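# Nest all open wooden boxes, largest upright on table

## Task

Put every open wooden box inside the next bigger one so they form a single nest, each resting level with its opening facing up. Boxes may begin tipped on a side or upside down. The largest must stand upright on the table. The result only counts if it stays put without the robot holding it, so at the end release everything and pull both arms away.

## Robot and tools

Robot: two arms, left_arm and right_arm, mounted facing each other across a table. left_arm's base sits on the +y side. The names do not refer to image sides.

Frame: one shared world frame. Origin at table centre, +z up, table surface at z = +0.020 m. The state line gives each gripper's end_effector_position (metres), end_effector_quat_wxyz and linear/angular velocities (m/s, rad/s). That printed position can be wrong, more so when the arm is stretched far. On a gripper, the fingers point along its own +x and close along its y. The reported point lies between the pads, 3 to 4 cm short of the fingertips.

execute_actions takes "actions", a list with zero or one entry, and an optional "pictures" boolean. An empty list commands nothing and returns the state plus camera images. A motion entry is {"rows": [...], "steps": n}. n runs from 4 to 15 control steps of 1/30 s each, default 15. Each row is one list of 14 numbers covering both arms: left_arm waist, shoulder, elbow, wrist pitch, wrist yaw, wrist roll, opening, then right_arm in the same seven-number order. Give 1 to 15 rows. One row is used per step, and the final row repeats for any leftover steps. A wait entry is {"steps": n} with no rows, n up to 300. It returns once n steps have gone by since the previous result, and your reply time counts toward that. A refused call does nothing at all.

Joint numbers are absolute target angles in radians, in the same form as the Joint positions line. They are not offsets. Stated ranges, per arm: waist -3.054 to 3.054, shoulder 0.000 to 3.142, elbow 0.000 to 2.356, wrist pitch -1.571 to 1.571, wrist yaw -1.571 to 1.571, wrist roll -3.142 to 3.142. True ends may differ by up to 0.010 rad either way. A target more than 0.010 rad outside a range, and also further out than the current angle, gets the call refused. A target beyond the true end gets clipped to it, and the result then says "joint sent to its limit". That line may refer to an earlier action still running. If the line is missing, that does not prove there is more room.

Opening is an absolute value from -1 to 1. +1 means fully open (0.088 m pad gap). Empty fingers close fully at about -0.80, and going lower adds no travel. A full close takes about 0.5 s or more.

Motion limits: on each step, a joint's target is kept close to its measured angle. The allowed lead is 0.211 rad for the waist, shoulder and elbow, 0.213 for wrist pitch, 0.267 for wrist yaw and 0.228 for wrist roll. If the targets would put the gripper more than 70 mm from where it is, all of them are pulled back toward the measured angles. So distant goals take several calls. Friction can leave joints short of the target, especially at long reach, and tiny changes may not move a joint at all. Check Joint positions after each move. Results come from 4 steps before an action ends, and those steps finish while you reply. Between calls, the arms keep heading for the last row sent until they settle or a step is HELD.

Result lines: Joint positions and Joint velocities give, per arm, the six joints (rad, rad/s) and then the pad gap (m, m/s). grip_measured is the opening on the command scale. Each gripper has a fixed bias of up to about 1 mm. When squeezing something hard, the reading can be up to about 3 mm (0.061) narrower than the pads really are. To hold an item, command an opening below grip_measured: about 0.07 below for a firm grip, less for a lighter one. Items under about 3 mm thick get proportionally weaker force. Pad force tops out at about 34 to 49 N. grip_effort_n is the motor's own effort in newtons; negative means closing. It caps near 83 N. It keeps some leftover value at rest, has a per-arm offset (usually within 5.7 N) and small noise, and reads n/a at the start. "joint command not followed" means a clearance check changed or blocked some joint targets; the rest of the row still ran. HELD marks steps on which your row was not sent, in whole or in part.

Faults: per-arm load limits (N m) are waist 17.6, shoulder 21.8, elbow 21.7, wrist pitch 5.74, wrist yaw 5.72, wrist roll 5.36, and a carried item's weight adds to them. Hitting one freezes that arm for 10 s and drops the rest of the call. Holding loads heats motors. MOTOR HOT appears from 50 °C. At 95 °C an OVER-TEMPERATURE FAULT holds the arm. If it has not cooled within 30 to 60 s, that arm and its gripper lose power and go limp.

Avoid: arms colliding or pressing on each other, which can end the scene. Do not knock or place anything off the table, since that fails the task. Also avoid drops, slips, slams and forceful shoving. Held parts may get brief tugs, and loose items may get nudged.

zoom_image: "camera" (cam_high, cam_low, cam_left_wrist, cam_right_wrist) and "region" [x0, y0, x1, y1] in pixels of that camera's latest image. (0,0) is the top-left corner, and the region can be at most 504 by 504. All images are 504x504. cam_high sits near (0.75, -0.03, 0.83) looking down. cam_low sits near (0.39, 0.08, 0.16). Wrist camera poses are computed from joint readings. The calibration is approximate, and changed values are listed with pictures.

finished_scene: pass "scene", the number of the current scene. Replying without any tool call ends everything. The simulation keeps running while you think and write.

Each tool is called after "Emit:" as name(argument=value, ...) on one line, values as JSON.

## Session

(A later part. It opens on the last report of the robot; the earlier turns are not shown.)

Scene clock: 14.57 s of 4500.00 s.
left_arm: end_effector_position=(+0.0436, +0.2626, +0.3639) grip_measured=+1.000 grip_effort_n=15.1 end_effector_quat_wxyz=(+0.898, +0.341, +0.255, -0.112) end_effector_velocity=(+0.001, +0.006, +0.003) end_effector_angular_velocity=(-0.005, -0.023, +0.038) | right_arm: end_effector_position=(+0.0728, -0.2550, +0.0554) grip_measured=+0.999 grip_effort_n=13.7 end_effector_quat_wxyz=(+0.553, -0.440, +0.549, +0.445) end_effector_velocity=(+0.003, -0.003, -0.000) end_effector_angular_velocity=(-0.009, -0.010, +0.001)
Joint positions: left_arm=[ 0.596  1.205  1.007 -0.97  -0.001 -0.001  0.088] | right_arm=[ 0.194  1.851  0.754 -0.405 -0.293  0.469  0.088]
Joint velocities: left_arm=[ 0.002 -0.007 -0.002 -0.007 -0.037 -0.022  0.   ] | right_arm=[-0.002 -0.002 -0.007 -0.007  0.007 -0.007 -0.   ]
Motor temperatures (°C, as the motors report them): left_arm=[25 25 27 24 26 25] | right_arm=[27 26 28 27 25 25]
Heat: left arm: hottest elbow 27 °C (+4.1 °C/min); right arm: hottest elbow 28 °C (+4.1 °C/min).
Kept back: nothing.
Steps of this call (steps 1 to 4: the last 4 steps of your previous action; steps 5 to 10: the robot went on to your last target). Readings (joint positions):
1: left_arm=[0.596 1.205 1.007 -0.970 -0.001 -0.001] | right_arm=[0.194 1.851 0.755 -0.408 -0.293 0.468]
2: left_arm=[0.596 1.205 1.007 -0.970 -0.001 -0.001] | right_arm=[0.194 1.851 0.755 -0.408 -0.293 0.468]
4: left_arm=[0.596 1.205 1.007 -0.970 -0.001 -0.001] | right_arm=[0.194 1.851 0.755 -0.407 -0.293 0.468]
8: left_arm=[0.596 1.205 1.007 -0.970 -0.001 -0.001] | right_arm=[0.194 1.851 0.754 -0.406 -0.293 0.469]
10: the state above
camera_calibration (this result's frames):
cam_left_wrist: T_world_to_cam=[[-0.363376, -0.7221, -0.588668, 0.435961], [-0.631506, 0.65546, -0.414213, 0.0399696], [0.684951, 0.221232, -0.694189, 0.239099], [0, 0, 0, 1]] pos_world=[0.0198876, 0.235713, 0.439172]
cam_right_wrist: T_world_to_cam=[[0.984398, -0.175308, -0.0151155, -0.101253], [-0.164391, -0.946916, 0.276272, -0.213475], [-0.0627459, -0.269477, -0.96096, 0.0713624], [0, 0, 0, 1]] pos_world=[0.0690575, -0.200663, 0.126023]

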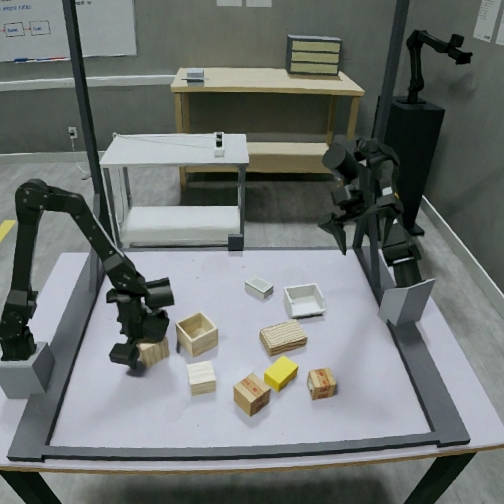

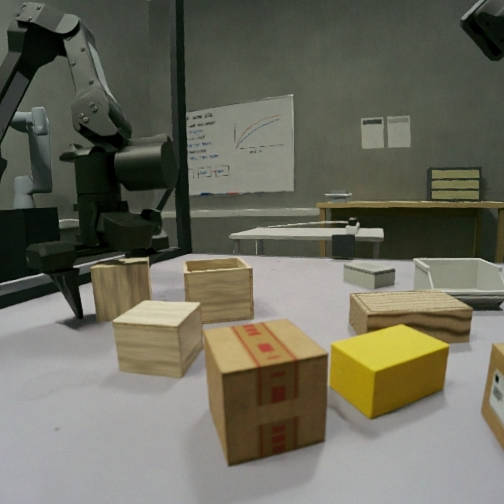

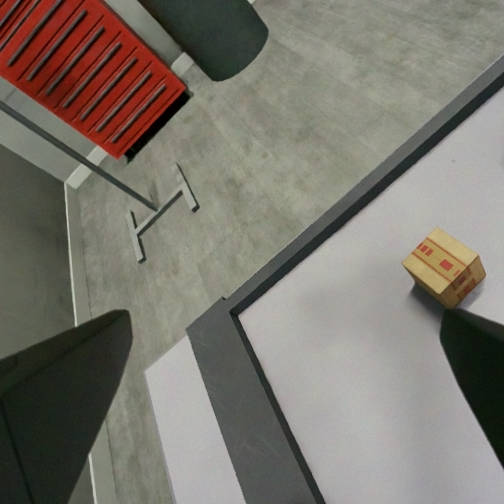

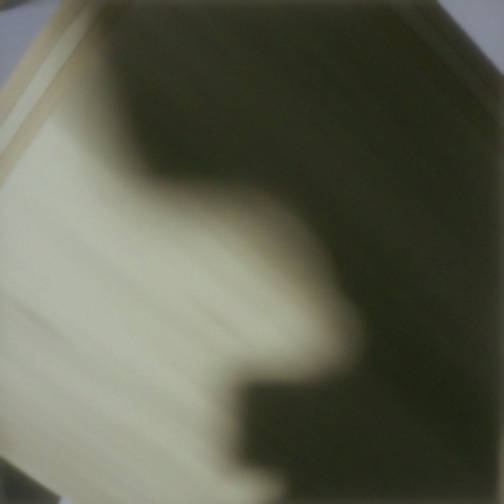

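Emit:
execute_actions(actions=[{"rows":[[0.6,1.2,1.0,-0.97,0,0,1,0.18,1.6,0.845,-0.76,-0.293,0.47,1]],"steps":15}])

Emit:
execute_actions(actions=[{"steps":12}], pictures=true)

Scene clock: 15.00 s of 4500.00 s.
left_arm: end_effector_position=(+0.0436, +0.2626, +0.3639) grip_measured=+1.000 grip_effort_n=15.1 end_effector_quat_wxyz=(+0.898, +0.341, +0.255, -0.112) end_effector_velocity=(+0.001, +0.001, -0.001) end_effector_angular_velocity=(-0.003, -0.006, +0.005) | right_arm: end_effector_position=(+0.0561, -0.2647, +0.1267) grip_measured=+0.999 grip_effort_n=13.7 end_effector_quat_wxyz=(+0.556, -0.437, +0.552, +0.442) end_effector_velocity=(+0.012, -0.040, -0.001) end_effector_angular_velocity=(-0.186, -0.053, -0.054)
Joint positions: left_arm=[ 0.596  1.205  1.007 -0.97  -0.001 -0.001  0.088] | right_arm=[ 0.183  1.613  0.844 -0.737 -0.293  0.469  0.088]
Joint velocities: left_arm=[-0.002 -0.002 -0.007  0.007 -0.007 -0.007  0.   ] | right_arm=[-0.002  0.007  0.002 -0.198  0.007 -0.007 -0.   ]
Motor temperatures (°C, as the motors report them): left_arm=[25 25 27 24 26 25] | right_arm=[27 26 28 27 25 25]
Heat: left arm: hottest elbow 27 °C (+4.0 °C/min); right arm: hottest elbow 28 °C (+4.0 °C/min).
Steps of this call (steps 1 to 2: the robot went on to your last target; steps 3 to 13: the first 11 steps of this action). Readings (joint positions):
3: left_arm=[0.596 1.205 1.007 -0.970 -0.001 -0.001] | right_arm=[0.193 1.834 0.760 -0.421 -0.293 0.469]
4: left_arm=[0.596 1.205 1.007 -0.970 -0.001 -0.001] | right_arm=[0.192 1.806 0.769 -0.478 -0.293 0.469]
6: left_arm=[0.596 1.205 1.007 -0.970 -0.001 -0.001] | right_arm=[0.189 1.718 0.791 -0.576 -0.293 0.469]
10: left_arm=[0.596 1.205 1.007 -0.970 -0.001 -0.001] | right_arm=[0.184 1.622 0.842 -0.696 -0.293 0.469]
13: the state above

Scene clock: 15.40 s of 4500.00 s.
left_arm: end_effector_position=(+0.0436, +0.2626, +0.3639) grip_measured=+1.000 grip_effort_n=15.1 end_effector_quat_wxyz=(+0.898, +0.341, +0.255, -0.112) end_effector_velocity=(-0.003, -0.001, -0.000) end_effector_angular_velocity=(-0.008, +0.004, -0.004) | right_arm: end_effector_position=(+0.0567, -0.2684, +0.1280) grip_measured=+0.999 grip_effort_n=13.7 end_effector_quat_wxyz=(+0.555, -0.441, +0.555, +0.436) end_effector_velocity=(-0.003, -0.001, +0.001) end_effector_angular_velocity=(-0.007, +0.021, +0.004)
Joint positions: left_arm=[ 0.596  1.205  1.007 -0.97  -0.001 -0.001  0.088] | right_arm=[ 0.182  1.608  0.844 -0.757 -0.293  0.469  0.088]
Joint velocities: left_arm=[-0.002 -0.007  0.002 -0.007  0.007 -0.007  0.   ] | right_arm=[-0.002 -0.002  0.002 -0.007 -0.022 -0.007 -0.   ]
Motor temperatures (°C, as the motors report them): left_arm=[25 25 27 24 26 25] | right_arm=[27 27 28 27 25 25]
Heat: left arm: hottest elbow 27 °C (+3.9 °C/min); right arm: hottest elbow 28 °C (+3.9 °C/min).
Kept back: nothing.
Steps of this call (steps 1 to 4: the last 4 steps of your previous action; steps 5 to 12: the robot went on to your last target). Readings (joint positions):
1: left_arm=[0.596 1.205 1.007 -0.970 -0.001 -0.001] | right_arm=[0.183 1.613 0.844 -0.742 -0.293 0.469]
2: left_arm=[0.596 1.205 1.007 -0.970 -0.001 -0.001] | right_arm=[0.183 1.613 0.844 -0.745 -0.293 0.469]
4: left_arm=[0.596 1.205 1.007 -0.970 -0.001 -0.001] | right_arm=[0.182 1.610 0.844 -0.750 -0.293 0.469]
8: left_arm=[0.596 1.205 1.007 -0.970 -0.001 -0.001] | right_arm=[0.182 1.608 0.844 -0.755 -0.293 0.469]
12: the state above
camera_calibration (this result's frames):
cam_left_wrist: T_world_to_cam=[[-0.363376, -0.7221, -0.588668, 0.435961], [-0.631506, 0.65546, -0.414213, 0.0399696], [0.684951, 0.221232, -0.694189, 0.239099], [0, 0, 0, 1]] pos_world=[0.0198876, 0.235713, 0.439172]
cam_right_wrist: T_world_to_cam=[[0.981443, -0.191567, -0.00848161, -0.0916337], [-0.18101, -0.940141, 0.288738, -0.247774], [-0.0632865, -0.281845, -0.957371, 0.132784], [0, 0, 0, 1]] pos_world=[0.0534872, -0.213072, 0.197888]

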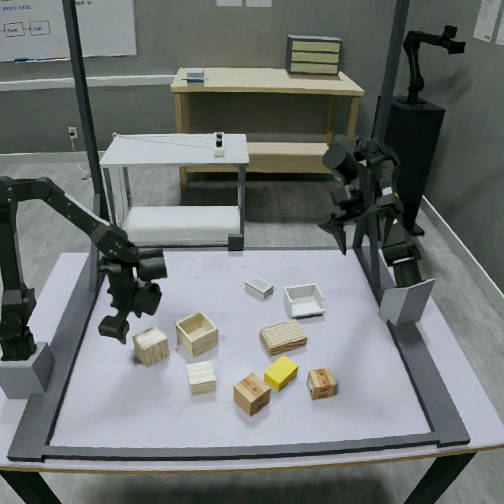

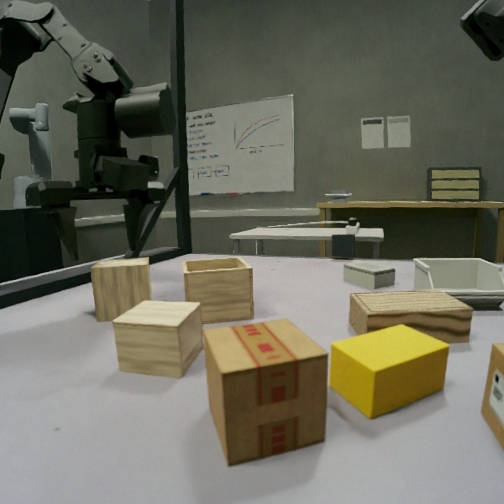

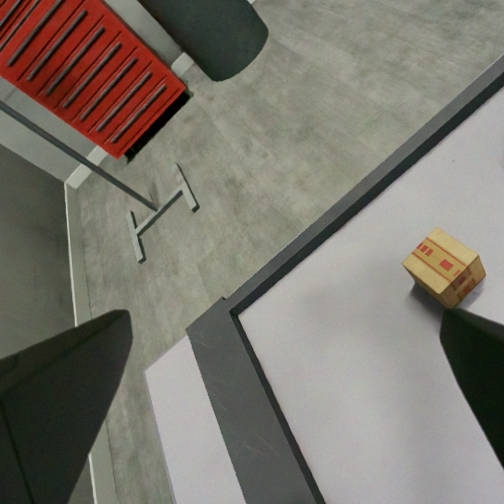

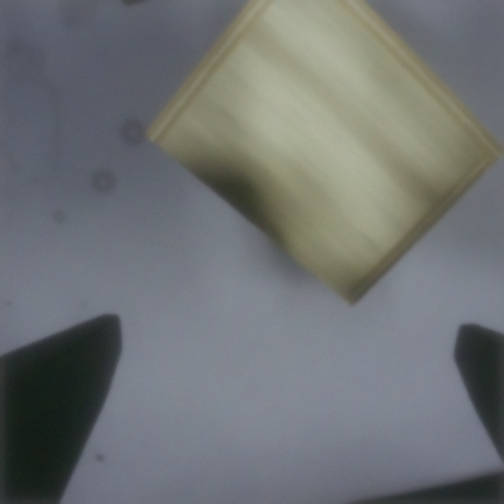

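Emit:
zoom_image(camera="cam_high", region=[100,300,240,400])

Region (100, 300, 240, 400) of cam_high's 504x504 image, scaled by 3.600, with more detail than that image has; it fills the top 360 rows of this view, and the rest is white.

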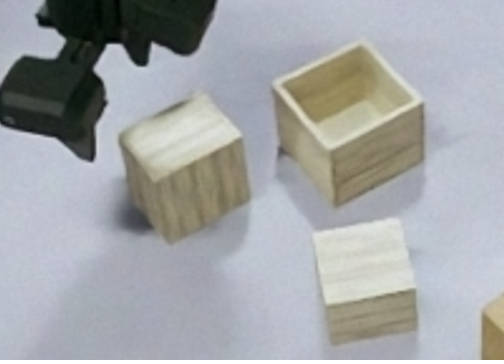

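Emit:
execute_actions(actions=[{"rows":[[0.6,1.2,1.0,-0.97,0,0,1,0.15,1.775,0.965,-0.72,-0.292,1.12,1]],"steps":15}])

Emit:
execute_actions(actions=[{"steps":12}], pictures=true)

Scene clock: 17.23 s of 4500.00 s.
left_arm: end_effector_position=(+0.0436, +0.2626, +0.3639) grip_measured=+1.000 grip_effort_n=15.1 end_effector_quat_wxyz=(+0.898, +0.341, +0.255, -0.112) end_effector_velocity=(-0.001, +0.002, -0.001) end_effector_angular_velocity=(+0.001, +0.001, +0.011) | right_arm: end_effector_position=(+0.0615, -0.2341, +0.1158) grip_measured=+0.999 grip_effort_n=13.3 end_effector_quat_wxyz=(+0.657, -0.266, +0.655, +0.261) end_effector_velocity=(+0.003, +0.012, -0.007) end_effector_angular_velocity=(+0.007, -0.012, -0.938)
Joint positions: left_arm=[ 0.596  1.205  1.007 -0.97  -0.001 -0.001  0.088] | right_arm=[ 0.153  1.758  0.951 -0.724 -0.293  1.011  0.088]
Joint velocities: left_arm=[-0.002 -0.002 -0.002 -0.007 -0.007 -0.007  0.   ] | right_arm=[-0.007  0.056  0.032  0.022  0.007  0.93  -0.   ]
Motor temperatures (°C, as the motors report them): left_arm=[25 25 28 25 26 25] | right_arm=[27 27 29 27 25 25]
Heat: left arm: hottest elbow 28 °C (+7.0 °C/min); right arm: hottest elbow 29 °C (+7.0 °C/min).
Steps of this call (steps 1 to 30: the robot went on to your last target; steps 31 to 44: nothing new was sent; steps 45 to 55: the first 11 steps of this action). Readings (joint positions):
45: left_arm=[0.596 1.205 1.007 -0.970 -0.001 -0.001] | right_arm=[0.181 1.621 0.852 -0.762 -0.293 0.500]
46: left_arm=[0.596 1.205 1.007 -0.970 -0.001 -0.001] | right_arm=[0.176 1.648 0.875 -0.757 -0.293 0.557]
48: left_arm=[0.596 1.205 1.007 -0.970 -0.001 -0.001] | right_arm=[0.164 1.709 0.918 -0.728 -0.293 0.663]
52: left_arm=[0.596 1.205 1.007 -0.970 -0.001 -0.001] | right_arm=[0.153 1.748 0.946 -0.726 -0.293 0.873]
55: the state above

Scene clock: 17.63 s of 4500.00 s.
left_arm: end_effector_position=(+0.0436, +0.2626, +0.3639) grip_measured=+1.000 grip_effort_n=14.7 end_effector_quat_wxyz=(+0.898, +0.341, +0.255, -0.112) end_effector_velocity=(+0.001, +0.003, -0.001) end_effector_angular_velocity=(-0.013, +0.004, +0.025) | right_arm: end_effector_position=(+0.0617, -0.2327, +0.1152) grip_measured=+0.999 grip_effort_n=13.3 end_effector_quat_wxyz=(+0.670, -0.231, +0.668, +0.226) end_effector_velocity=(+0.001, -0.008, +0.000) end_effector_angular_velocity=(-0.035, -0.000, -0.050)
Joint positions: left_arm=[ 0.596  1.205  1.007 -0.97  -0.001 -0.001  0.088] | right_arm=[ 0.152  1.764  0.956 -0.722 -0.293  1.115  0.088]
Joint velocities: left_arm=[ 0.002  0.002 -0.002 -0.007 -0.007 -0.022  0.   ] | right_arm=[-0.002 -0.002 -0.002 -0.037 -0.007  0.037 -0.   ]
Motor temperatures (°C, as the motors report them): left_arm=[25 25 28 25 26 25] | right_arm=[27 27 29 27 25 25]
Heat: left arm: hottest elbow 28 °C (+6.8 °C/min); right arm: hottest elbow 29 °C (+6.8 °C/min).
Kept back: nothing.
Steps of this call (steps 1 to 4: the last 4 steps of your previous action; steps 5 to 12: the robot went on to your last target). Readings (joint positions):
1: left_arm=[0.596 1.205 1.007 -0.970 -0.001 -0.001] | right_arm=[0.153 1.759 0.952 -0.723 -0.293 1.038]
2: left_arm=[0.596 1.205 1.007 -0.970 -0.001 -0.001] | right_arm=[0.152 1.760 0.953 -0.723 -0.293 1.059]
4: left_arm=[0.596 1.205 1.007 -0.970 -0.001 -0.001] | right_arm=[0.152 1.762 0.954 -0.723 -0.293 1.085]
8: left_arm=[0.596 1.205 1.007 -0.970 -0.001 -0.001] | right_arm=[0.152 1.763 0.955 -0.722 -0.293 1.108]
12: the state above
camera_calibration (this result's frames):
cam_left_wrist: T_world_to_cam=[[-0.363376, -0.7221, -0.588668, 0.435961], [-0.631506, 0.65546, -0.414213, 0.0399696], [0.684951, 0.221232, -0.694189, 0.239099], [0, 0, 0, 1]] pos_world=[0.0198876, 0.235713, 0.439172]
cam_right_wrist: T_world_to_cam=[[0.644238, -0.764799, -0.00626711, -0.202683], [-0.732285, -0.619173, 0.28352, -0.100293], [-0.220717, -0.178065, -0.958946, 0.164887], [0, 0, 0, 1]] pos_world=[0.093527, -0.18775, 0.185282]

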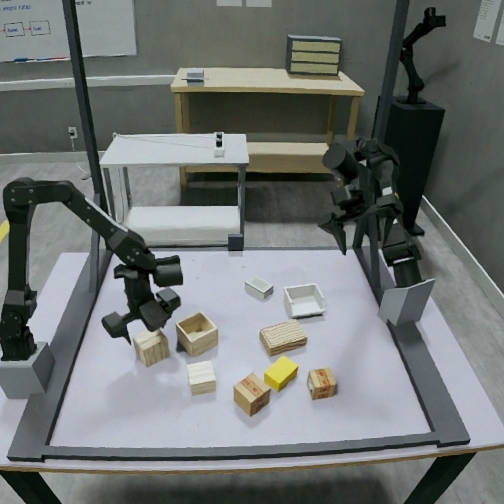

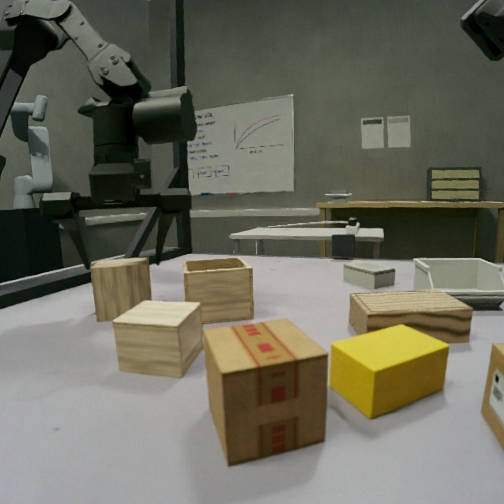

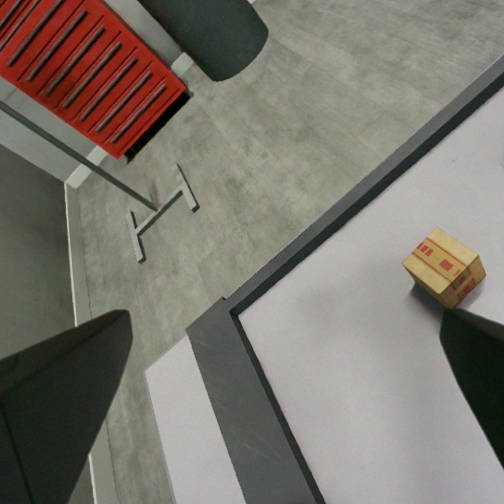

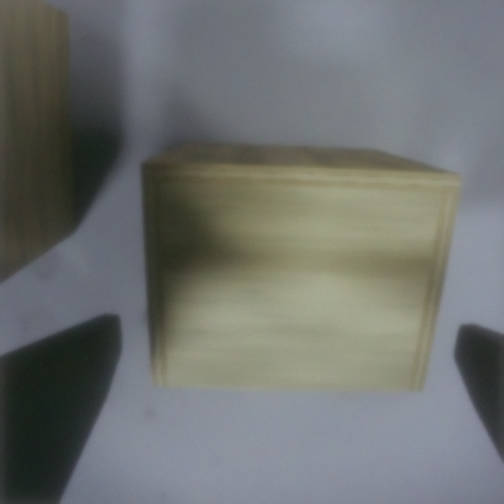

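Emit:
execute_actions(actions=[{"rows":[[0.6,1.2,1.0,-0.97,0,0,1,0.175,1.925,0.868,-0.46,-0.292,1.14,1]],"steps":15}])

Emit:
execute_actions(actions=[{"steps":10}], pictures=true)

Scene clock: 18.30 s of 4500.00 s.
left_arm: end_effector_position=(+0.0436, +0.2626, +0.3639) grip_measured=+1.000 grip_effort_n=15.1 end_effector_quat_wxyz=(+0.898, +0.341, +0.255, -0.112) end_effector_velocity=(-0.000, -0.002, +0.002) end_effector_angular_velocity=(-0.003, -0.012, -0.004) | right_arm: end_effector_position=(+0.0711, -0.2272, +0.0618) grip_measured=+0.999 grip_effort_n=12.8 end_effector_quat_wxyz=(+0.670, -0.226, +0.667, +0.234) end_effector_velocity=(-0.008, +0.028, +0.001) end_effector_angular_velocity=(+0.127, +0.051, +0.041)
Joint positions: left_arm=[ 0.596  1.205  1.007 -0.97  -0.001 -0.001  0.088] | right_arm=[ 0.171  1.91   0.878 -0.474 -0.293  1.137  0.088]
Joint velocities: left_arm=[-0.007 -0.002  0.002  0.007 -0.007 -0.007  0.   ] | right_arm=[-0.007 -0.002 -0.002  0.139 -0.022 -0.007 -0.   ]
Motor temperatures (°C, as the motors report them): left_arm=[25 25 28 25 26 25] | right_arm=[27 27 29 27 25 25]
Heat: left arm: hottest elbow 28 °C (+6.6 °C/min); right arm: hottest elbow 29 °C (+6.6 °C/min).
Steps of this call (steps 1 to 9: the robot went on to your last target; steps 10 to 20: the first 11 steps of this action). Readings (joint positions):
10: left_arm=[0.596 1.205 1.007 -0.970 -0.001 -0.001] | right_arm=[0.153 1.777 0.950 -0.700 -0.293 1.122]
11: left_arm=[0.596 1.205 1.007 -0.970 -0.001 -0.001] | right_arm=[0.156 1.798 0.940 -0.634 -0.293 1.125]
13: left_arm=[0.596 1.205 1.007 -0.970 -0.001 -0.001] | right_arm=[0.163 1.858 0.921 -0.554 -0.293 1.130]
17: left_arm=[0.596 1.205 1.007 -0.970 -0.001 -0.001] | right_arm=[0.170 1.907 0.880 -0.497 -0.293 1.136]
20: the state above

Scene clock: 18.63 s of 4500.00 s.
left_arm: end_effector_position=(+0.0436, +0.2626, +0.3639) grip_measured=+1.000 grip_effort_n=14.7 end_effector_quat_wxyz=(+0.898, +0.341, +0.255, -0.112) end_effector_velocity=(-0.001, +0.002, -0.001) end_effector_angular_velocity=(-0.011, +0.002, +0.019) | right_arm: end_effector_position=(+0.0708, -0.2254, +0.0611) grip_measured=+0.999 grip_effort_n=13.3 end_effector_quat_wxyz=(+0.670, -0.224, +0.667, +0.237) end_effector_velocity=(+0.003, -0.004, -0.002) end_effector_angular_velocity=(-0.014, -0.010, -0.029)
Joint positions: left_arm=[ 0.596  1.205  1.007 -0.97  -0.001 -0.001  0.088] | right_arm=[ 0.171  1.913  0.878 -0.463 -0.293  1.138  0.088]
Joint velocities: left_arm=[-0.002 -0.002 -0.002 -0.007 -0.007 -0.022  0.   ] | right_arm=[-0.002  0.002 -0.007 -0.007  0.007  0.022 -0.   ]
Motor temperatures (°C, as the motors report them): left_arm=[25 25 28 25 26 25] | right_arm=[27 27 29 27 25 25]
Heat: left arm: hottest elbow 28 °C (+6.4 °C/min); right arm: hottest elbow 29 °C (+6.4 °C/min).
Kept back: nothing.
Steps of this call (steps 1 to 4: the last 4 steps of your previous action; steps 5 to 10: the robot went on to your last target). Readings (joint positions):
1: left_arm=[0.596 1.205 1.007 -0.970 -0.001 -0.001] | right_arm=[0.171 1.910 0.878 -0.470 -0.293 1.137]
2: left_arm=[0.596 1.205 1.007 -0.970 -0.001 -0.001] | right_arm=[0.171 1.910 0.878 -0.469 -0.293 1.137]
4: left_arm=[0.596 1.205 1.007 -0.970 -0.001 -0.001] | right_arm=[0.171 1.912 0.878 -0.466 -0.293 1.138]
8: left_arm=[0.596 1.205 1.007 -0.970 -0.001 -0.001] | right_arm=[0.171 1.913 0.878 -0.464 -0.293 1.138]
10: the state above
camera_calibration (this result's frames):
cam_left_wrist: T_world_to_cam=[[-0.363376, -0.7221, -0.588668, 0.435961], [-0.631506, 0.65546, -0.414213, 0.0399696], [0.684951, 0.221232, -0.694189, 0.239099], [0, 0, 0, 1]] pos_world=[0.0198876, 0.235713, 0.439172]
cam_right_wrist: T_world_to_cam=[[0.648275, -0.76085, -0.0290845, -0.201315], [-0.726986, -0.629873, 0.273408, -0.0759801], [-0.226342, -0.1561, -0.961458, 0.121902], [0, 0, 0, 1]] pos_world=[0.102862, -0.181999, 0.132122]

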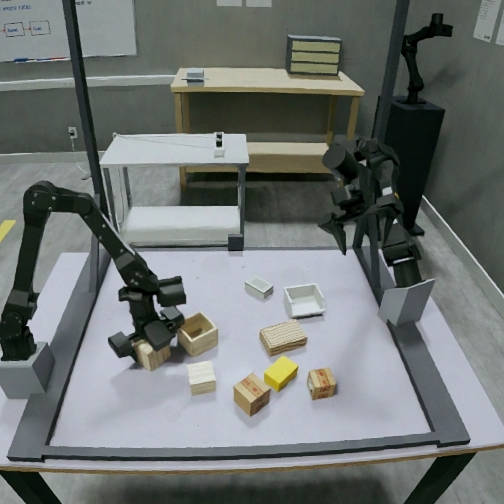

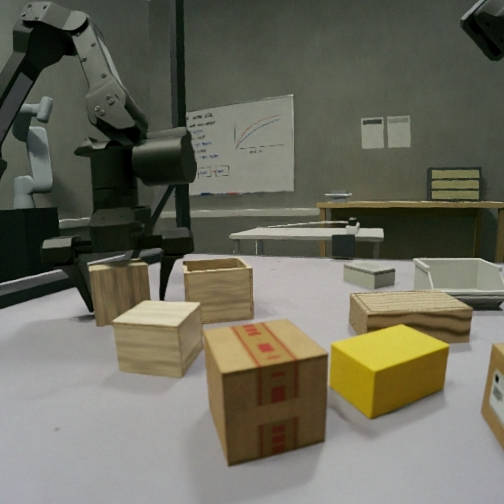

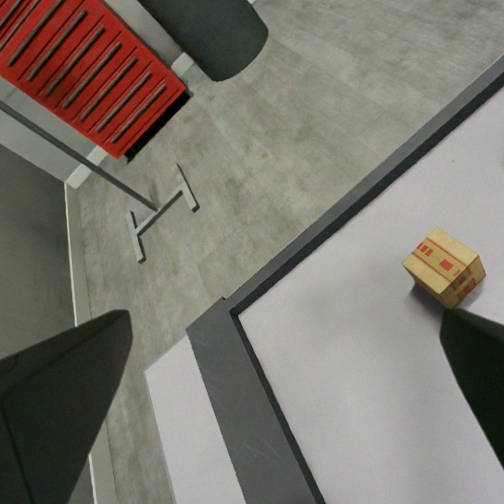

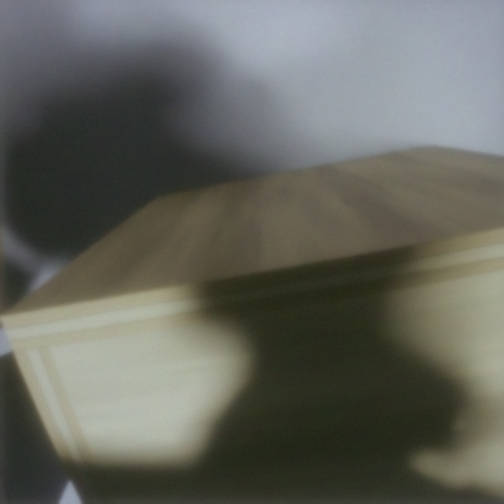

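Emit:
execute_actions(actions=[{"rows":[[0.6,1.2,1.0,-0.97,0,0,1,0.175,1.925,0.868,-0.46,-0.292,1.14,0.5]],"steps":15}], pictures=true)

Scene clock: 19.07 s of 4500.00 s.
left_arm: end_effector_position=(+0.0436, +0.2626, +0.3639) grip_measured=+1.000 grip_effort_n=15.1 end_effector_quat_wxyz=(+0.898, +0.341, +0.255, -0.112) end_effector_velocity=(-0.001, +0.003, +0.001) end_effector_angular_velocity=(-0.008, -0.012, +0.025) | right_arm: end_effector_position=(+0.0708, -0.2254, +0.0610) grip_measured=+0.579 grip_effort_n=-83.5 end_effector_quat_wxyz=(+0.670, -0.224, +0.667, +0.237) end_effector_velocity=(+0.001, -0.003, -0.001) end_effector_angular_velocity=(-0.010, -0.010, +0.006)
Joint positions: left_arm=[ 0.596  1.205  1.007 -0.97  -0.001 -0.001  0.088] | right_arm=[ 0.171  1.914  0.878 -0.462 -0.293  1.138  0.067]
Joint velocities: left_arm=[-0.002 -0.007 -0.002 -0.007 -0.022 -0.022  0.   ] | right_arm=[ 0.002  0.002 -0.002 -0.007  0.007 -0.007 -0.   ]
Motor temperatures (°C, as the motors report them): left_arm=[25 25 28 25 26 25] | right_arm=[27 27 29 27 25 25]
Heat: left arm: hottest elbow 28 °C (+6.3 °C/min); right arm: hottest elbow 29 °C (+6.3 °C/min).
Steps of this call (steps 1 to 2: the robot went on to your last target; steps 3 to 13: the first 11 steps of this action). Readings (joint positions):
3: left_arm=[0.596 1.205 1.007 -0.970 -0.001 -0.001] | right_arm=[0.171 1.913 0.878 -0.463 -0.293 1.138]
4: left_arm=[0.596 1.205 1.007 -0.970 -0.001 -0.001] | right_arm=[0.171 1.913 0.878 -0.463 -0.293 1.138]
6: left_arm=[0.596 1.205 1.007 -0.970 -0.001 -0.001] | right_arm=[0.171 1.914 0.878 -0.462 -0.293 1.138]
10: left_arm=[0.596 1.205 1.007 -0.970 -0.001 -0.001] | right_arm=[0.171 1.914 0.878 -0.462 -0.293 1.138]
13: the state above
camera_calibration (this result's frames):
cam_left_wrist: T_world_to_cam=[[-0.363376, -0.7221, -0.588668, 0.435961], [-0.631506, 0.65546, -0.414213, 0.0399696], [0.684951, 0.221232, -0.694189, 0.239099], [0, 0, 0, 1]] pos_world=[0.0198876, 0.235713, 0.439172]
cam_right_wrist: T_world_to_cam=[[0.647985, -0.761097, -0.0290889, -0.201346], [-0.727224, -0.629595, 0.273414, -0.0757779], [-0.226409, -0.156014, -0.961457, 0.121757], [0, 0, 0, 1]] pos_world=[0.102929, -0.181958, 0.131926]

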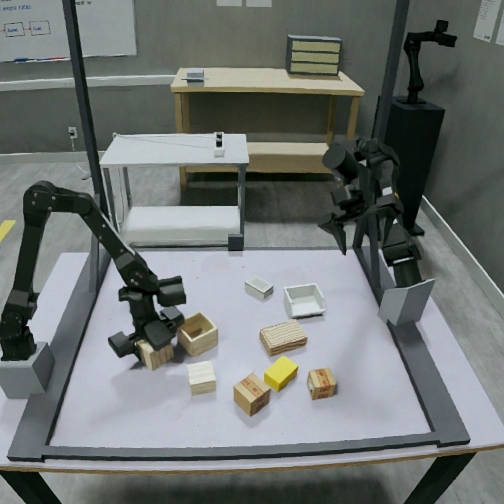

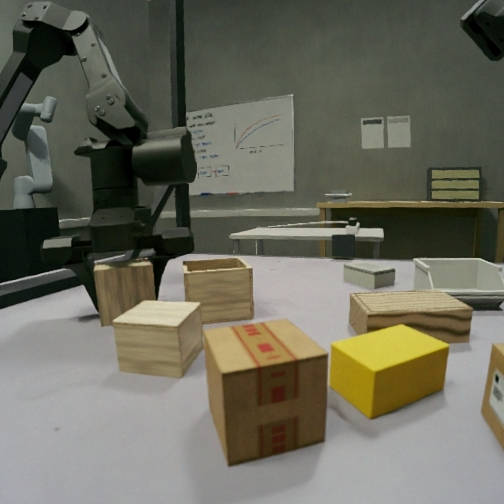

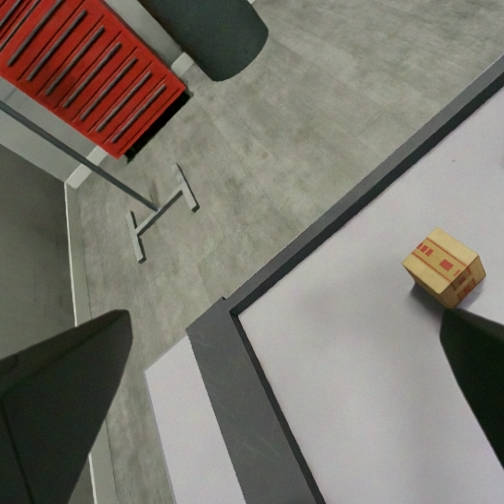

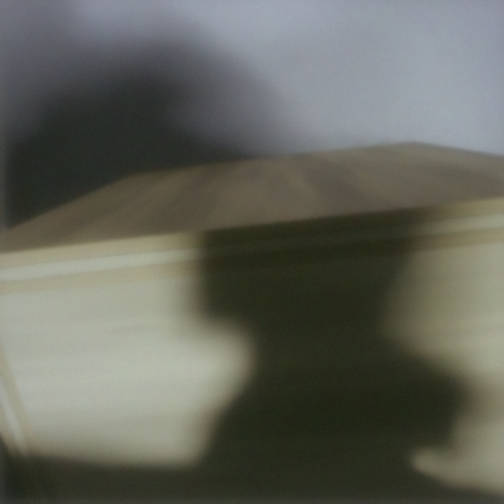

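Emit:
execute_actions(actions=[{"rows":[[0.6,1.2,1.0,-0.97,0,0,1,0.15,1.68,0.99,-0.82,-0.292,1.14,0.5]],"steps":15}])

Emit:
execute_actions(actions=[{"rows":[[0.6,1.2,1.0,-0.97,0,0,1,-0.295,2.18,1.4,-0.88,-0.28,-0.05,0.5]],"steps":15}])

Emit:
execute_actions(actions=[{"steps":25}], pictures=true)

Scene clock: 20.07 s of 4500.00 s.
left_arm: end_effector_position=(+0.0436, +0.2626, +0.3639) grip_measured=+1.000 grip_effort_n=14.7 end_effector_quat_wxyz=(+0.898, +0.341, +0.255, -0.112) end_effector_velocity=(-0.002, +0.002, -0.005) end_effector_angular_velocity=(+0.003, +0.026, +0.012) | right_arm: end_effector_position=(+0.0531, -0.2323, +0.1405) grip_measured=+0.579 grip_effort_n=-83.5 end_effector_quat_wxyz=(+0.673, -0.216, +0.668, +0.234) end_effector_velocity=(+0.012, -0.063, -0.001) end_effector_angular_velocity=(-0.284, -0.038, -0.087)
Joint positions: left_arm=[ 0.596  1.205  1.007 -0.97  -0.001 -0.001  0.088] | right_arm=[ 0.153  1.689  0.987 -0.794 -0.293  1.138  0.067]
Joint velocities: left_arm=[-0.002  0.002 -0.002 -0.022  0.007 -0.007  0.   ] | right_arm=[-0.007 -0.002 -0.002 -0.3   -0.022 -0.007 -0.   ]
Motor temperatures (°C, as the motors report them): left_arm=[25 25 28 25 26 25] | right_arm=[27 27 29 27 25 25]
Heat: left arm: hottest elbow 28 °C (+6.0 °C/min); right arm: hottest elbow 29 °C (+6.0 °C/min).
Steps of this call (steps 1 to 4: the last 4 steps of your previous action; steps 5 to 15: the robot went on to your last target; steps 16 to 19: nothing new was sent; steps 20 to 30: the first 11 steps of this action). Readings (joint positions):
20: left_arm=[0.596 1.205 1.007 -0.970 -0.001 -0.001] | right_arm=[0.171 1.900 0.884 -0.480 -0.293 1.138]
21: left_arm=[0.596 1.205 1.007 -0.970 -0.001 -0.001] | right_arm=[0.169 1.879 0.895 -0.535 -0.293 1.138]
23: left_arm=[0.596 1.205 1.007 -0.970 -0.001 -0.001] | right_arm=[0.163 1.804 0.918 -0.629 -0.293 1.138]
27: left_arm=[0.596 1.205 1.007 -0.970 -0.001 -0.001] | right_arm=[0.154 1.701 0.982 -0.753 -0.293 1.138]
30: the state above

Scene clock: 20.57 s of 4500.00 s.
left_arm: end_effector_position=(+0.0436, +0.2626, +0.3639) grip_measured=+1.000 grip_effort_n=15.1 end_effector_quat_wxyz=(+0.898, +0.341, +0.255, -0.112) end_effector_velocity=(-0.001, +0.003, -0.002) end_effector_angular_velocity=(+0.006, +0.012, +0.019) | right_arm: end_effector_position=(+0.1744, -0.1444, +0.1454) grip_measured=+0.579 grip_effort_n=-83.5 end_effector_quat_wxyz=(+0.672, -0.238, +0.650, +0.265) end_effector_velocity=(+0.411, +0.104, -0.090) end_effector_angular_velocity=(-0.113, -0.083, +0.602)
Joint positions: left_arm=[ 0.596  1.205  1.007 -0.97  -0.001 -0.001  0.088] | right_arm=[-0.207  2.053  1.336 -0.866 -0.287  0.687  0.067]
Joint velocities: left_arm=[-0.002  0.002  0.002 -0.022 -0.007 -0.007  0.   ] | right_arm=[-0.916  1.028  0.667 -0.007  0.081 -1.59  -0.   ]
Motor temperatures (°C, as the motors report them): left_arm=[25 25 28 25 26 25] | right_arm=[27 27 29 27 25 25]
Heat: left arm: hottest elbow 28 °C (+5.8 °C/min); right arm: hottest elbow 29 °C (+5.8 °C/min).
Steps of this call (steps 1 to 4: the last 4 steps of your previous action; steps 5 to 15: the first 11 steps of this action). Readings (joint positions):
5: left_arm=[0.596 1.205 1.007 -0.970 -0.001 -0.001] | right_arm=[0.145 1.703 1.001 -0.828 -0.297 1.112]
6: left_arm=[0.596 1.205 1.007 -0.970 -0.001 -0.001] | right_arm=[0.117 1.734 1.035 -0.852 -0.299 1.068]
8: left_arm=[0.596 1.205 1.007 -0.970 -0.001 -0.001] | right_arm=[0.041 1.813 1.111 -0.845 -0.293 0.985]
12: left_arm=[0.596 1.205 1.007 -0.970 -0.001 -0.001] | right_arm=[-0.106 1.949 1.253 -0.861 -0.290 0.828]
15: the state above

Scene clock: 21.40 s of 4500.00 s.
left_arm: end_effector_position=(+0.0436, +0.2626, +0.3639) grip_measured=+1.000 grip_effort_n=14.7 end_effector_quat_wxyz=(+0.898, +0.341, +0.255, -0.112) end_effector_velocity=(-0.000, +0.001, -0.000) end_effector_angular_velocity=(+0.001, +0.001, +0.011) | right_arm: end_effector_position=(+0.2145, -0.1443, +0.1281) grip_measured=+0.579 grip_effort_n=-83.5 end_effector_quat_wxyz=(+0.553, -0.445, +0.548, +0.442) end_effector_velocity=(-0.002, -0.003, +0.003) end_effector_angular_velocity=(-0.009, +0.010, +0.031)
Joint positions: left_arm=[ 0.596  1.205  1.007 -0.97  -0.001 -0.001  0.088] | right_arm=[-0.294  2.167  1.39  -0.879 -0.28  -0.045  0.067]
Joint velocities: left_arm=[-0.002  0.002  0.002 -0.007 -0.007 -0.007  0.   ] | right_arm=[-0.002 -0.007  0.002 -0.022 -0.007 -0.037 -0.   ]
Motor temperatures (°C, as the motors report them): left_arm=[25 25 28 25 26 25] | right_arm=[27 27 29 27 25 25]
Heat: left arm: hottest elbow 28 °C (+5.6 °C/min); right arm: hottest elbow 29 °C (+5.6 °C/min).
Kept back: nothing.
Steps of this call (steps 1 to 4: the last 4 steps of your previous action; steps 5 to 25: the robot went on to your last target). Readings (joint positions):
1: left_arm=[0.596 1.205 1.007 -0.970 -0.001 -0.001] | right_arm=[-0.236 2.084 1.354 -0.866 -0.285 0.634]
2: left_arm=[0.596 1.205 1.007 -0.970 -0.001 -0.001] | right_arm=[-0.259 2.110 1.364 -0.868 -0.282 0.582]
4: left_arm=[0.596 1.205 1.007 -0.970 -0.001 -0.001] | right_arm=[-0.286 2.143 1.369 -0.876 -0.280 0.477]
8: left_arm=[0.596 1.205 1.007 -0.970 -0.001 -0.001] | right_arm=[-0.294 2.164 1.377 -0.879 -0.280 0.266]
25: the state above
camera_calibration (this result's frames):
cam_left_wrist: T_world_to_cam=[[-0.363376, -0.7221, -0.588668, 0.435961], [-0.631506, 0.65546, -0.414213, 0.0399696], [0.684951, 0.221232, -0.694189, 0.239099], [0, 0, 0, 1]] pos_world=[0.0198876, 0.235713, 0.439172]
cam_right_wrist: T_world_to_cam=[[0.985022, -0.172326, -0.00596589, -0.221039], [-0.163727, -0.945603, 0.281119, -0.106044], [-0.0540853, -0.275931, -0.959654, 0.177009], [0, 0, 0, 1]] pos_world=[0.20994, -0.0895235, 0.19836]

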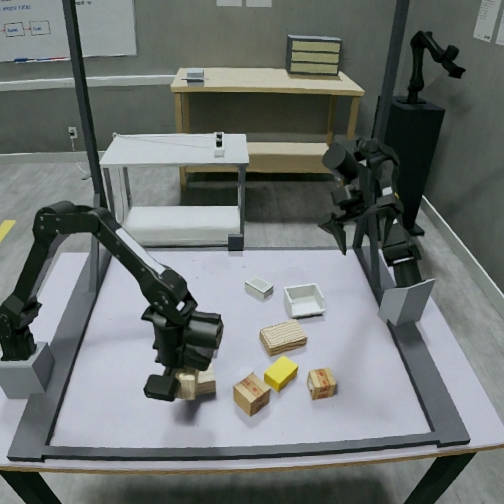

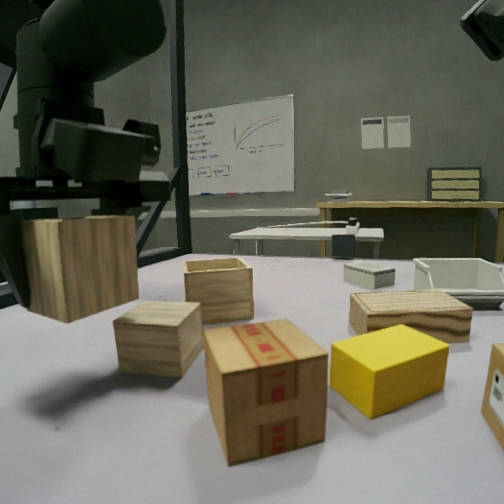

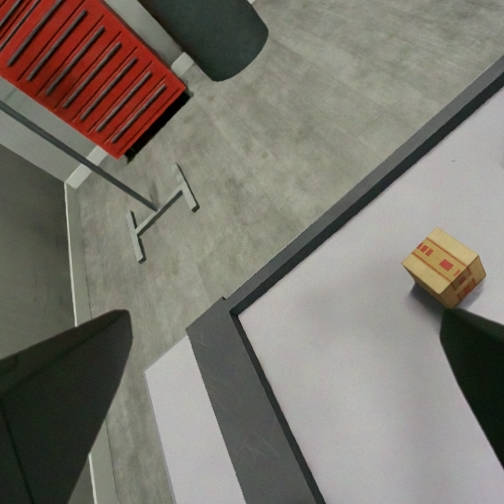

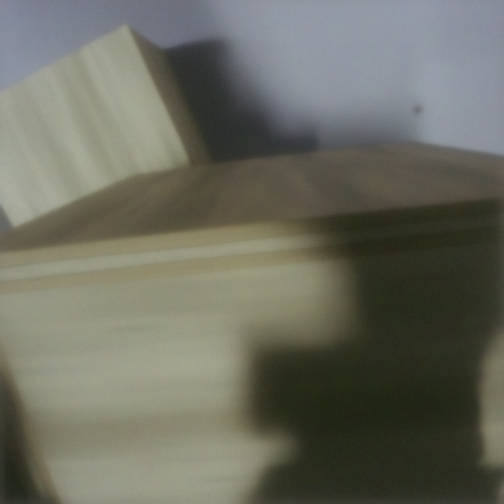

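Emit:
execute_actions(actions=[{"rows":[[0.6,1.2,1.0,-0.97,0,0,1,-0.41,2.3,1.4,-0.78,-0.27,-0.15,0.5]],"steps":15}])

Emit:
execute_actions(actions=[{"steps":10}], pictures=true)

Scene clock: 22.07 s of 4500.00 s.
left_arm: end_effector_position=(+0.0436, +0.2626, +0.3639) grip_measured=+1.000 grip_effort_n=15.1 end_effector_quat_wxyz=(+0.898, +0.341, +0.255, -0.112) end_effector_velocity=(+0.000, +0.003, +0.000) end_effector_angular_velocity=(+0.019, -0.009, +0.012) | right_arm: end_effector_position=(+0.2718, -0.1470, +0.1014) grip_measured=+0.579 grip_effort_n=-83.5 end_effector_quat_wxyz=(+0.562, -0.435, +0.548, +0.440) end_effector_velocity=(-0.007, +0.016, -0.003) end_effector_angular_velocity=(+0.051, -0.019, +0.114)
Joint positions: left_arm=[ 0.596  1.205  1.007 -0.97  -0.001 -0.001  0.088] | right_arm=[-0.413  2.288  1.401 -0.786 -0.271 -0.143  0.067]
Joint velocities: left_arm=[-0.002 -0.002 -0.002 -0.007 -0.022  0.007  0.   ] | right_arm=[ 0.032 -0.002 -0.002  0.066 -0.007 -0.066 -0.   ]
Motor temperatures (°C, as the motors report them): left_arm=[25 25 28 25 26 25] | right_arm=[27 27 29 27 25 25]
Heat: left arm: hottest elbow 28 °C (+5.4 °C/min); right arm: hottest elbow 29 °C (+5.4 °C/min).
Steps of this call (steps 1 to 9: the robot went on to your last target; steps 10 to 20: the first 11 steps of this action). Readings (joint positions):
10: left_arm=[0.596 1.205 1.007 -0.970 -0.001 -0.001] | right_arm=[-0.297 2.178 1.390 -0.874 -0.282 -0.063]
11: left_arm=[0.596 1.205 1.007 -0.970 -0.001 -0.001] | right_arm=[-0.310 2.194 1.394 -0.849 -0.283 -0.086]
13: left_arm=[0.596 1.205 1.007 -0.970 -0.001 -0.001] | right_arm=[-0.353 2.237 1.403 -0.807 -0.280 -0.113]
17: left_arm=[0.596 1.205 1.007 -0.970 -0.001 -0.001] | right_arm=[-0.412 2.286 1.401 -0.794 -0.271 -0.137]
20: the state above

Scene clock: 22.40 s of 4500.00 s.
left_arm: end_effector_position=(+0.0436, +0.2626, +0.3639) grip_measured=+1.000 grip_effort_n=15.1 end_effector_quat_wxyz=(+0.898, +0.341, +0.255, -0.112) end_effector_velocity=(-0.000, +0.003, +0.002) end_effector_angular_velocity=(+0.005, -0.012, +0.017) | right_arm: end_effector_position=(+0.2712, -0.1460, +0.1010) grip_measured=+0.579 grip_effort_n=-83.5 end_effector_quat_wxyz=(+0.562, -0.437, +0.545, +0.443) end_effector_velocity=(-0.008, -0.003, -0.000) end_effector_angular_velocity=(-0.007, +0.041, +0.019)
Joint positions: left_arm=[ 0.596  1.205  1.007 -0.97  -0.001 -0.001  0.088] | right_arm=[-0.411  2.289  1.401 -0.782 -0.271 -0.148  0.067]
Joint velocities: left_arm=[-0.002 -0.002  0.002 -0.007 -0.022 -0.007  0.   ] | right_arm=[ 0.002 -0.002 -0.002 -0.022 -0.037 -0.022 -0.   ]
Motor temperatures (°C, as the motors report them): left_arm=[25 25 28 25 26 25] | right_arm=[27 27 29 27 25 25]
Heat: left arm: hottest elbow 28 °C (+5.4 °C/min); right arm: hottest elbow 29 °C (+5.4 °C/min).
Kept back: nothing.
Steps of this call (steps 1 to 4: the last 4 steps of your previous action; steps 5 to 10: the robot went on to your last target). Readings (joint positions):
1: left_arm=[0.596 1.205 1.007 -0.970 -0.001 -0.001] | right_arm=[-0.412 2.288 1.401 -0.784 -0.271 -0.145]
2: left_arm=[0.596 1.205 1.007 -0.970 -0.001 -0.001] | right_arm=[-0.412 2.288 1.401 -0.784 -0.271 -0.145]
4: left_arm=[0.596 1.205 1.007 -0.970 -0.001 -0.001] | right_arm=[-0.411 2.289 1.401 -0.784 -0.271 -0.147]
8: left_arm=[0.596 1.205 1.007 -0.970 -0.001 -0.001] | right_arm=[-0.411 2.289 1.401 -0.782 -0.271 -0.147]
10: the state above
camera_calibration (this result's frames):
cam_left_wrist: T_world_to_cam=[[-0.363376, -0.7221, -0.588668, 0.435961], [-0.631506, 0.65546, -0.414213, 0.0399696], [0.684951, 0.221232, -0.694189, 0.239099], [0, 0, 0, 1]] pos_world=[0.0198876, 0.235713, 0.439172]
cam_right_wrist: T_world_to_cam=[[0.982706, -0.1851, -0.00512895, -0.278696], [-0.177272, -0.948431, 0.262779, -0.0856651], [-0.0535048, -0.257326, -0.964842, 0.156685], [0, 0, 0, 1]] pos_world=[0.267073, -0.0925148, 0.172258]

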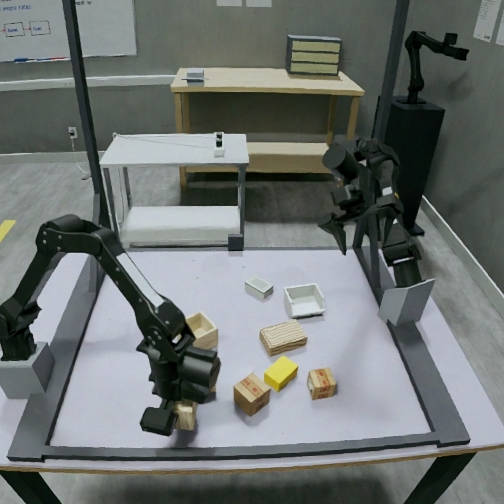

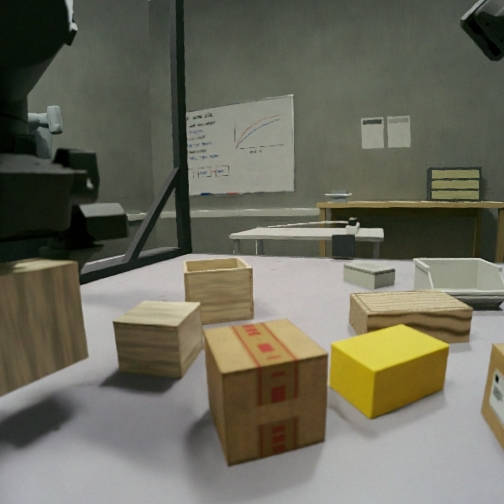

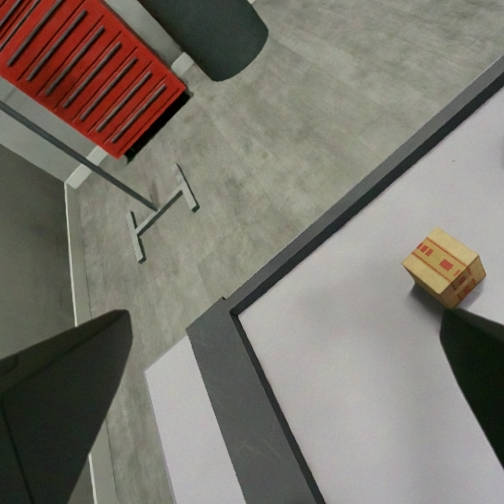

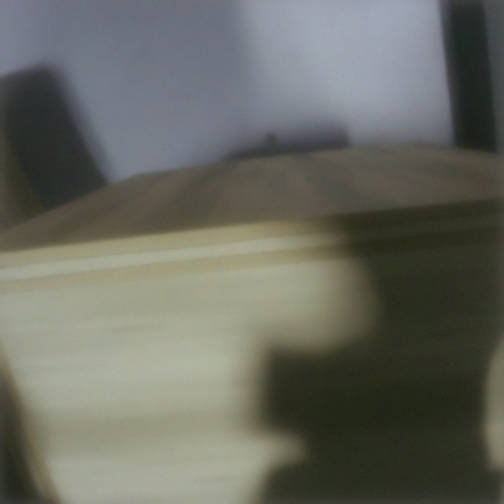

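Emit:
execute_actions(actions=[{"rows":[[0.6,1.2,1.0,-0.97,0,0,1,-0.40,2.405,1.4,-0.675,-0.272,-0.14,0.5]],"steps":15}])

Emit:
execute_actions(actions=[{"steps":8}])

Scene clock: 22.90 s of 4500.00 s.
left_arm: end_effector_position=(+0.0436, +0.2626, +0.3639) grip_measured=+1.000 grip_effort_n=15.1 end_effector_quat_wxyz=(+0.898, +0.341, +0.255, -0.112) end_effector_velocity=(+0.001, -0.000, +0.000) end_effector_angular_velocity=(-0.003, -0.006, +0.005) | right_arm: end_effector_position=(+0.2812, -0.1406, +0.0655) grip_measured=+0.579 grip_effort_n=-83.5 end_effector_quat_wxyz=(+0.562, -0.437, +0.544, +0.445) end_effector_velocity=(-0.006, -0.004, -0.006) end_effector_angular_velocity=(-0.020, +0.015, -0.016)
Joint positions: left_arm=[ 0.596  1.205  1.007 -0.97  -0.001 -0.001  0.088] | right_arm=[-0.404  2.387  1.403 -0.679 -0.273 -0.143  0.067]
Joint velocities: left_arm=[-0.002  0.002 -0.002  0.007 -0.007 -0.007  0.   ] | right_arm=[ 0.012  0.007 -0.007 -0.007 -0.007  0.022 -0.   ]
Motor temperatures (°C, as the motors report them): left_arm=[25 25 28 25 26 25] | right_arm=[27 27 29 27 25 25]
Heat: left arm: hottest elbow 28 °C (+5.2 °C/min); right arm: hottest elbow 29 °C (+5.2 °C/min).
Steps of this call (steps 1 to 4: the robot went on to your last target; steps 5 to 15: the first 11 steps of this action). Readings (joint positions):
5: left_arm=[0.596 1.205 1.007 -0.970 -0.001 -0.001] | right_arm=[-0.410 2.298 1.401 -0.775 -0.271 -0.148]
6: left_arm=[0.596 1.205 1.007 -0.970 -0.001 -0.001] | right_arm=[-0.410 2.311 1.402 -0.743 -0.271 -0.148]
8: left_arm=[0.596 1.205 1.007 -0.970 -0.001 -0.001] | right_arm=[-0.407 2.347 1.407 -0.706 -0.271 -0.146]
12: left_arm=[0.596 1.205 1.007 -0.970 -0.001 -0.001] | right_arm=[-0.405 2.387 1.403 -0.693 -0.273 -0.143]
15: the state above

Scene clock: 23.17 s of 4500.00 s.
left_arm: end_effector_position=(+0.0436, +0.2626, +0.3639) grip_measured=+1.000 grip_effort_n=15.1 end_effector_quat_wxyz=(+0.898, +0.341, +0.255, -0.112) end_effector_velocity=(+0.000, -0.001, +0.002) end_effector_angular_velocity=(-0.006, -0.013, +0.000) | right_arm: end_effector_position=(+0.2809, -0.1406, +0.0647) grip_measured=+0.579 grip_effort_n=-83.5 end_effector_quat_wxyz=(+0.562, -0.437, +0.544, +0.445) end_effector_velocity=(-0.006, -0.002, +0.001) end_effector_angular_velocity=(-0.008, +0.026, +0.006)
Joint positions: left_arm=[ 0.596  1.205  1.007 -0.97  -0.001 -0.001  0.088] | right_arm=[-0.403  2.389  1.403 -0.678 -0.273 -0.142  0.067]
Joint velocities: left_arm=[-0.002 -0.002  0.002  0.007 -0.007 -0.007  0.   ] | right_arm=[ 0.002 -0.002  0.002 -0.022 -0.022 -0.007 -0.   ]
Motor temperatures (°C, as the motors report them): left_arm=[25 25 28 25 26 25] | right_arm=[27 28 29 27 25 25]
Heat: left arm: hottest elbow 28 °C (+5.2 °C/min); right arm: hottest elbow 29 °C (+5.2 °C/min).
Kept back: nothing.
Steps of this call (steps 1 to 4: the last 4 steps of your previous action; steps 5 to 8: the robot went on to your last target). Readings (joint positions):
1: left_arm=[0.596 1.205 1.007 -0.970 -0.001 -0.001] | right_arm=[-0.404 2.389 1.403 -0.679 -0.273 -0.142]
2: left_arm=[0.596 1.205 1.007 -0.970 -0.001 -0.001] | right_arm=[-0.404 2.389 1.403 -0.679 -0.273 -0.142]
4: left_arm=[0.596 1.205 1.007 -0.970 -0.001 -0.001] | right_arm=[-0.403 2.389 1.403 -0.678 -0.273 -0.142]
8: the state above


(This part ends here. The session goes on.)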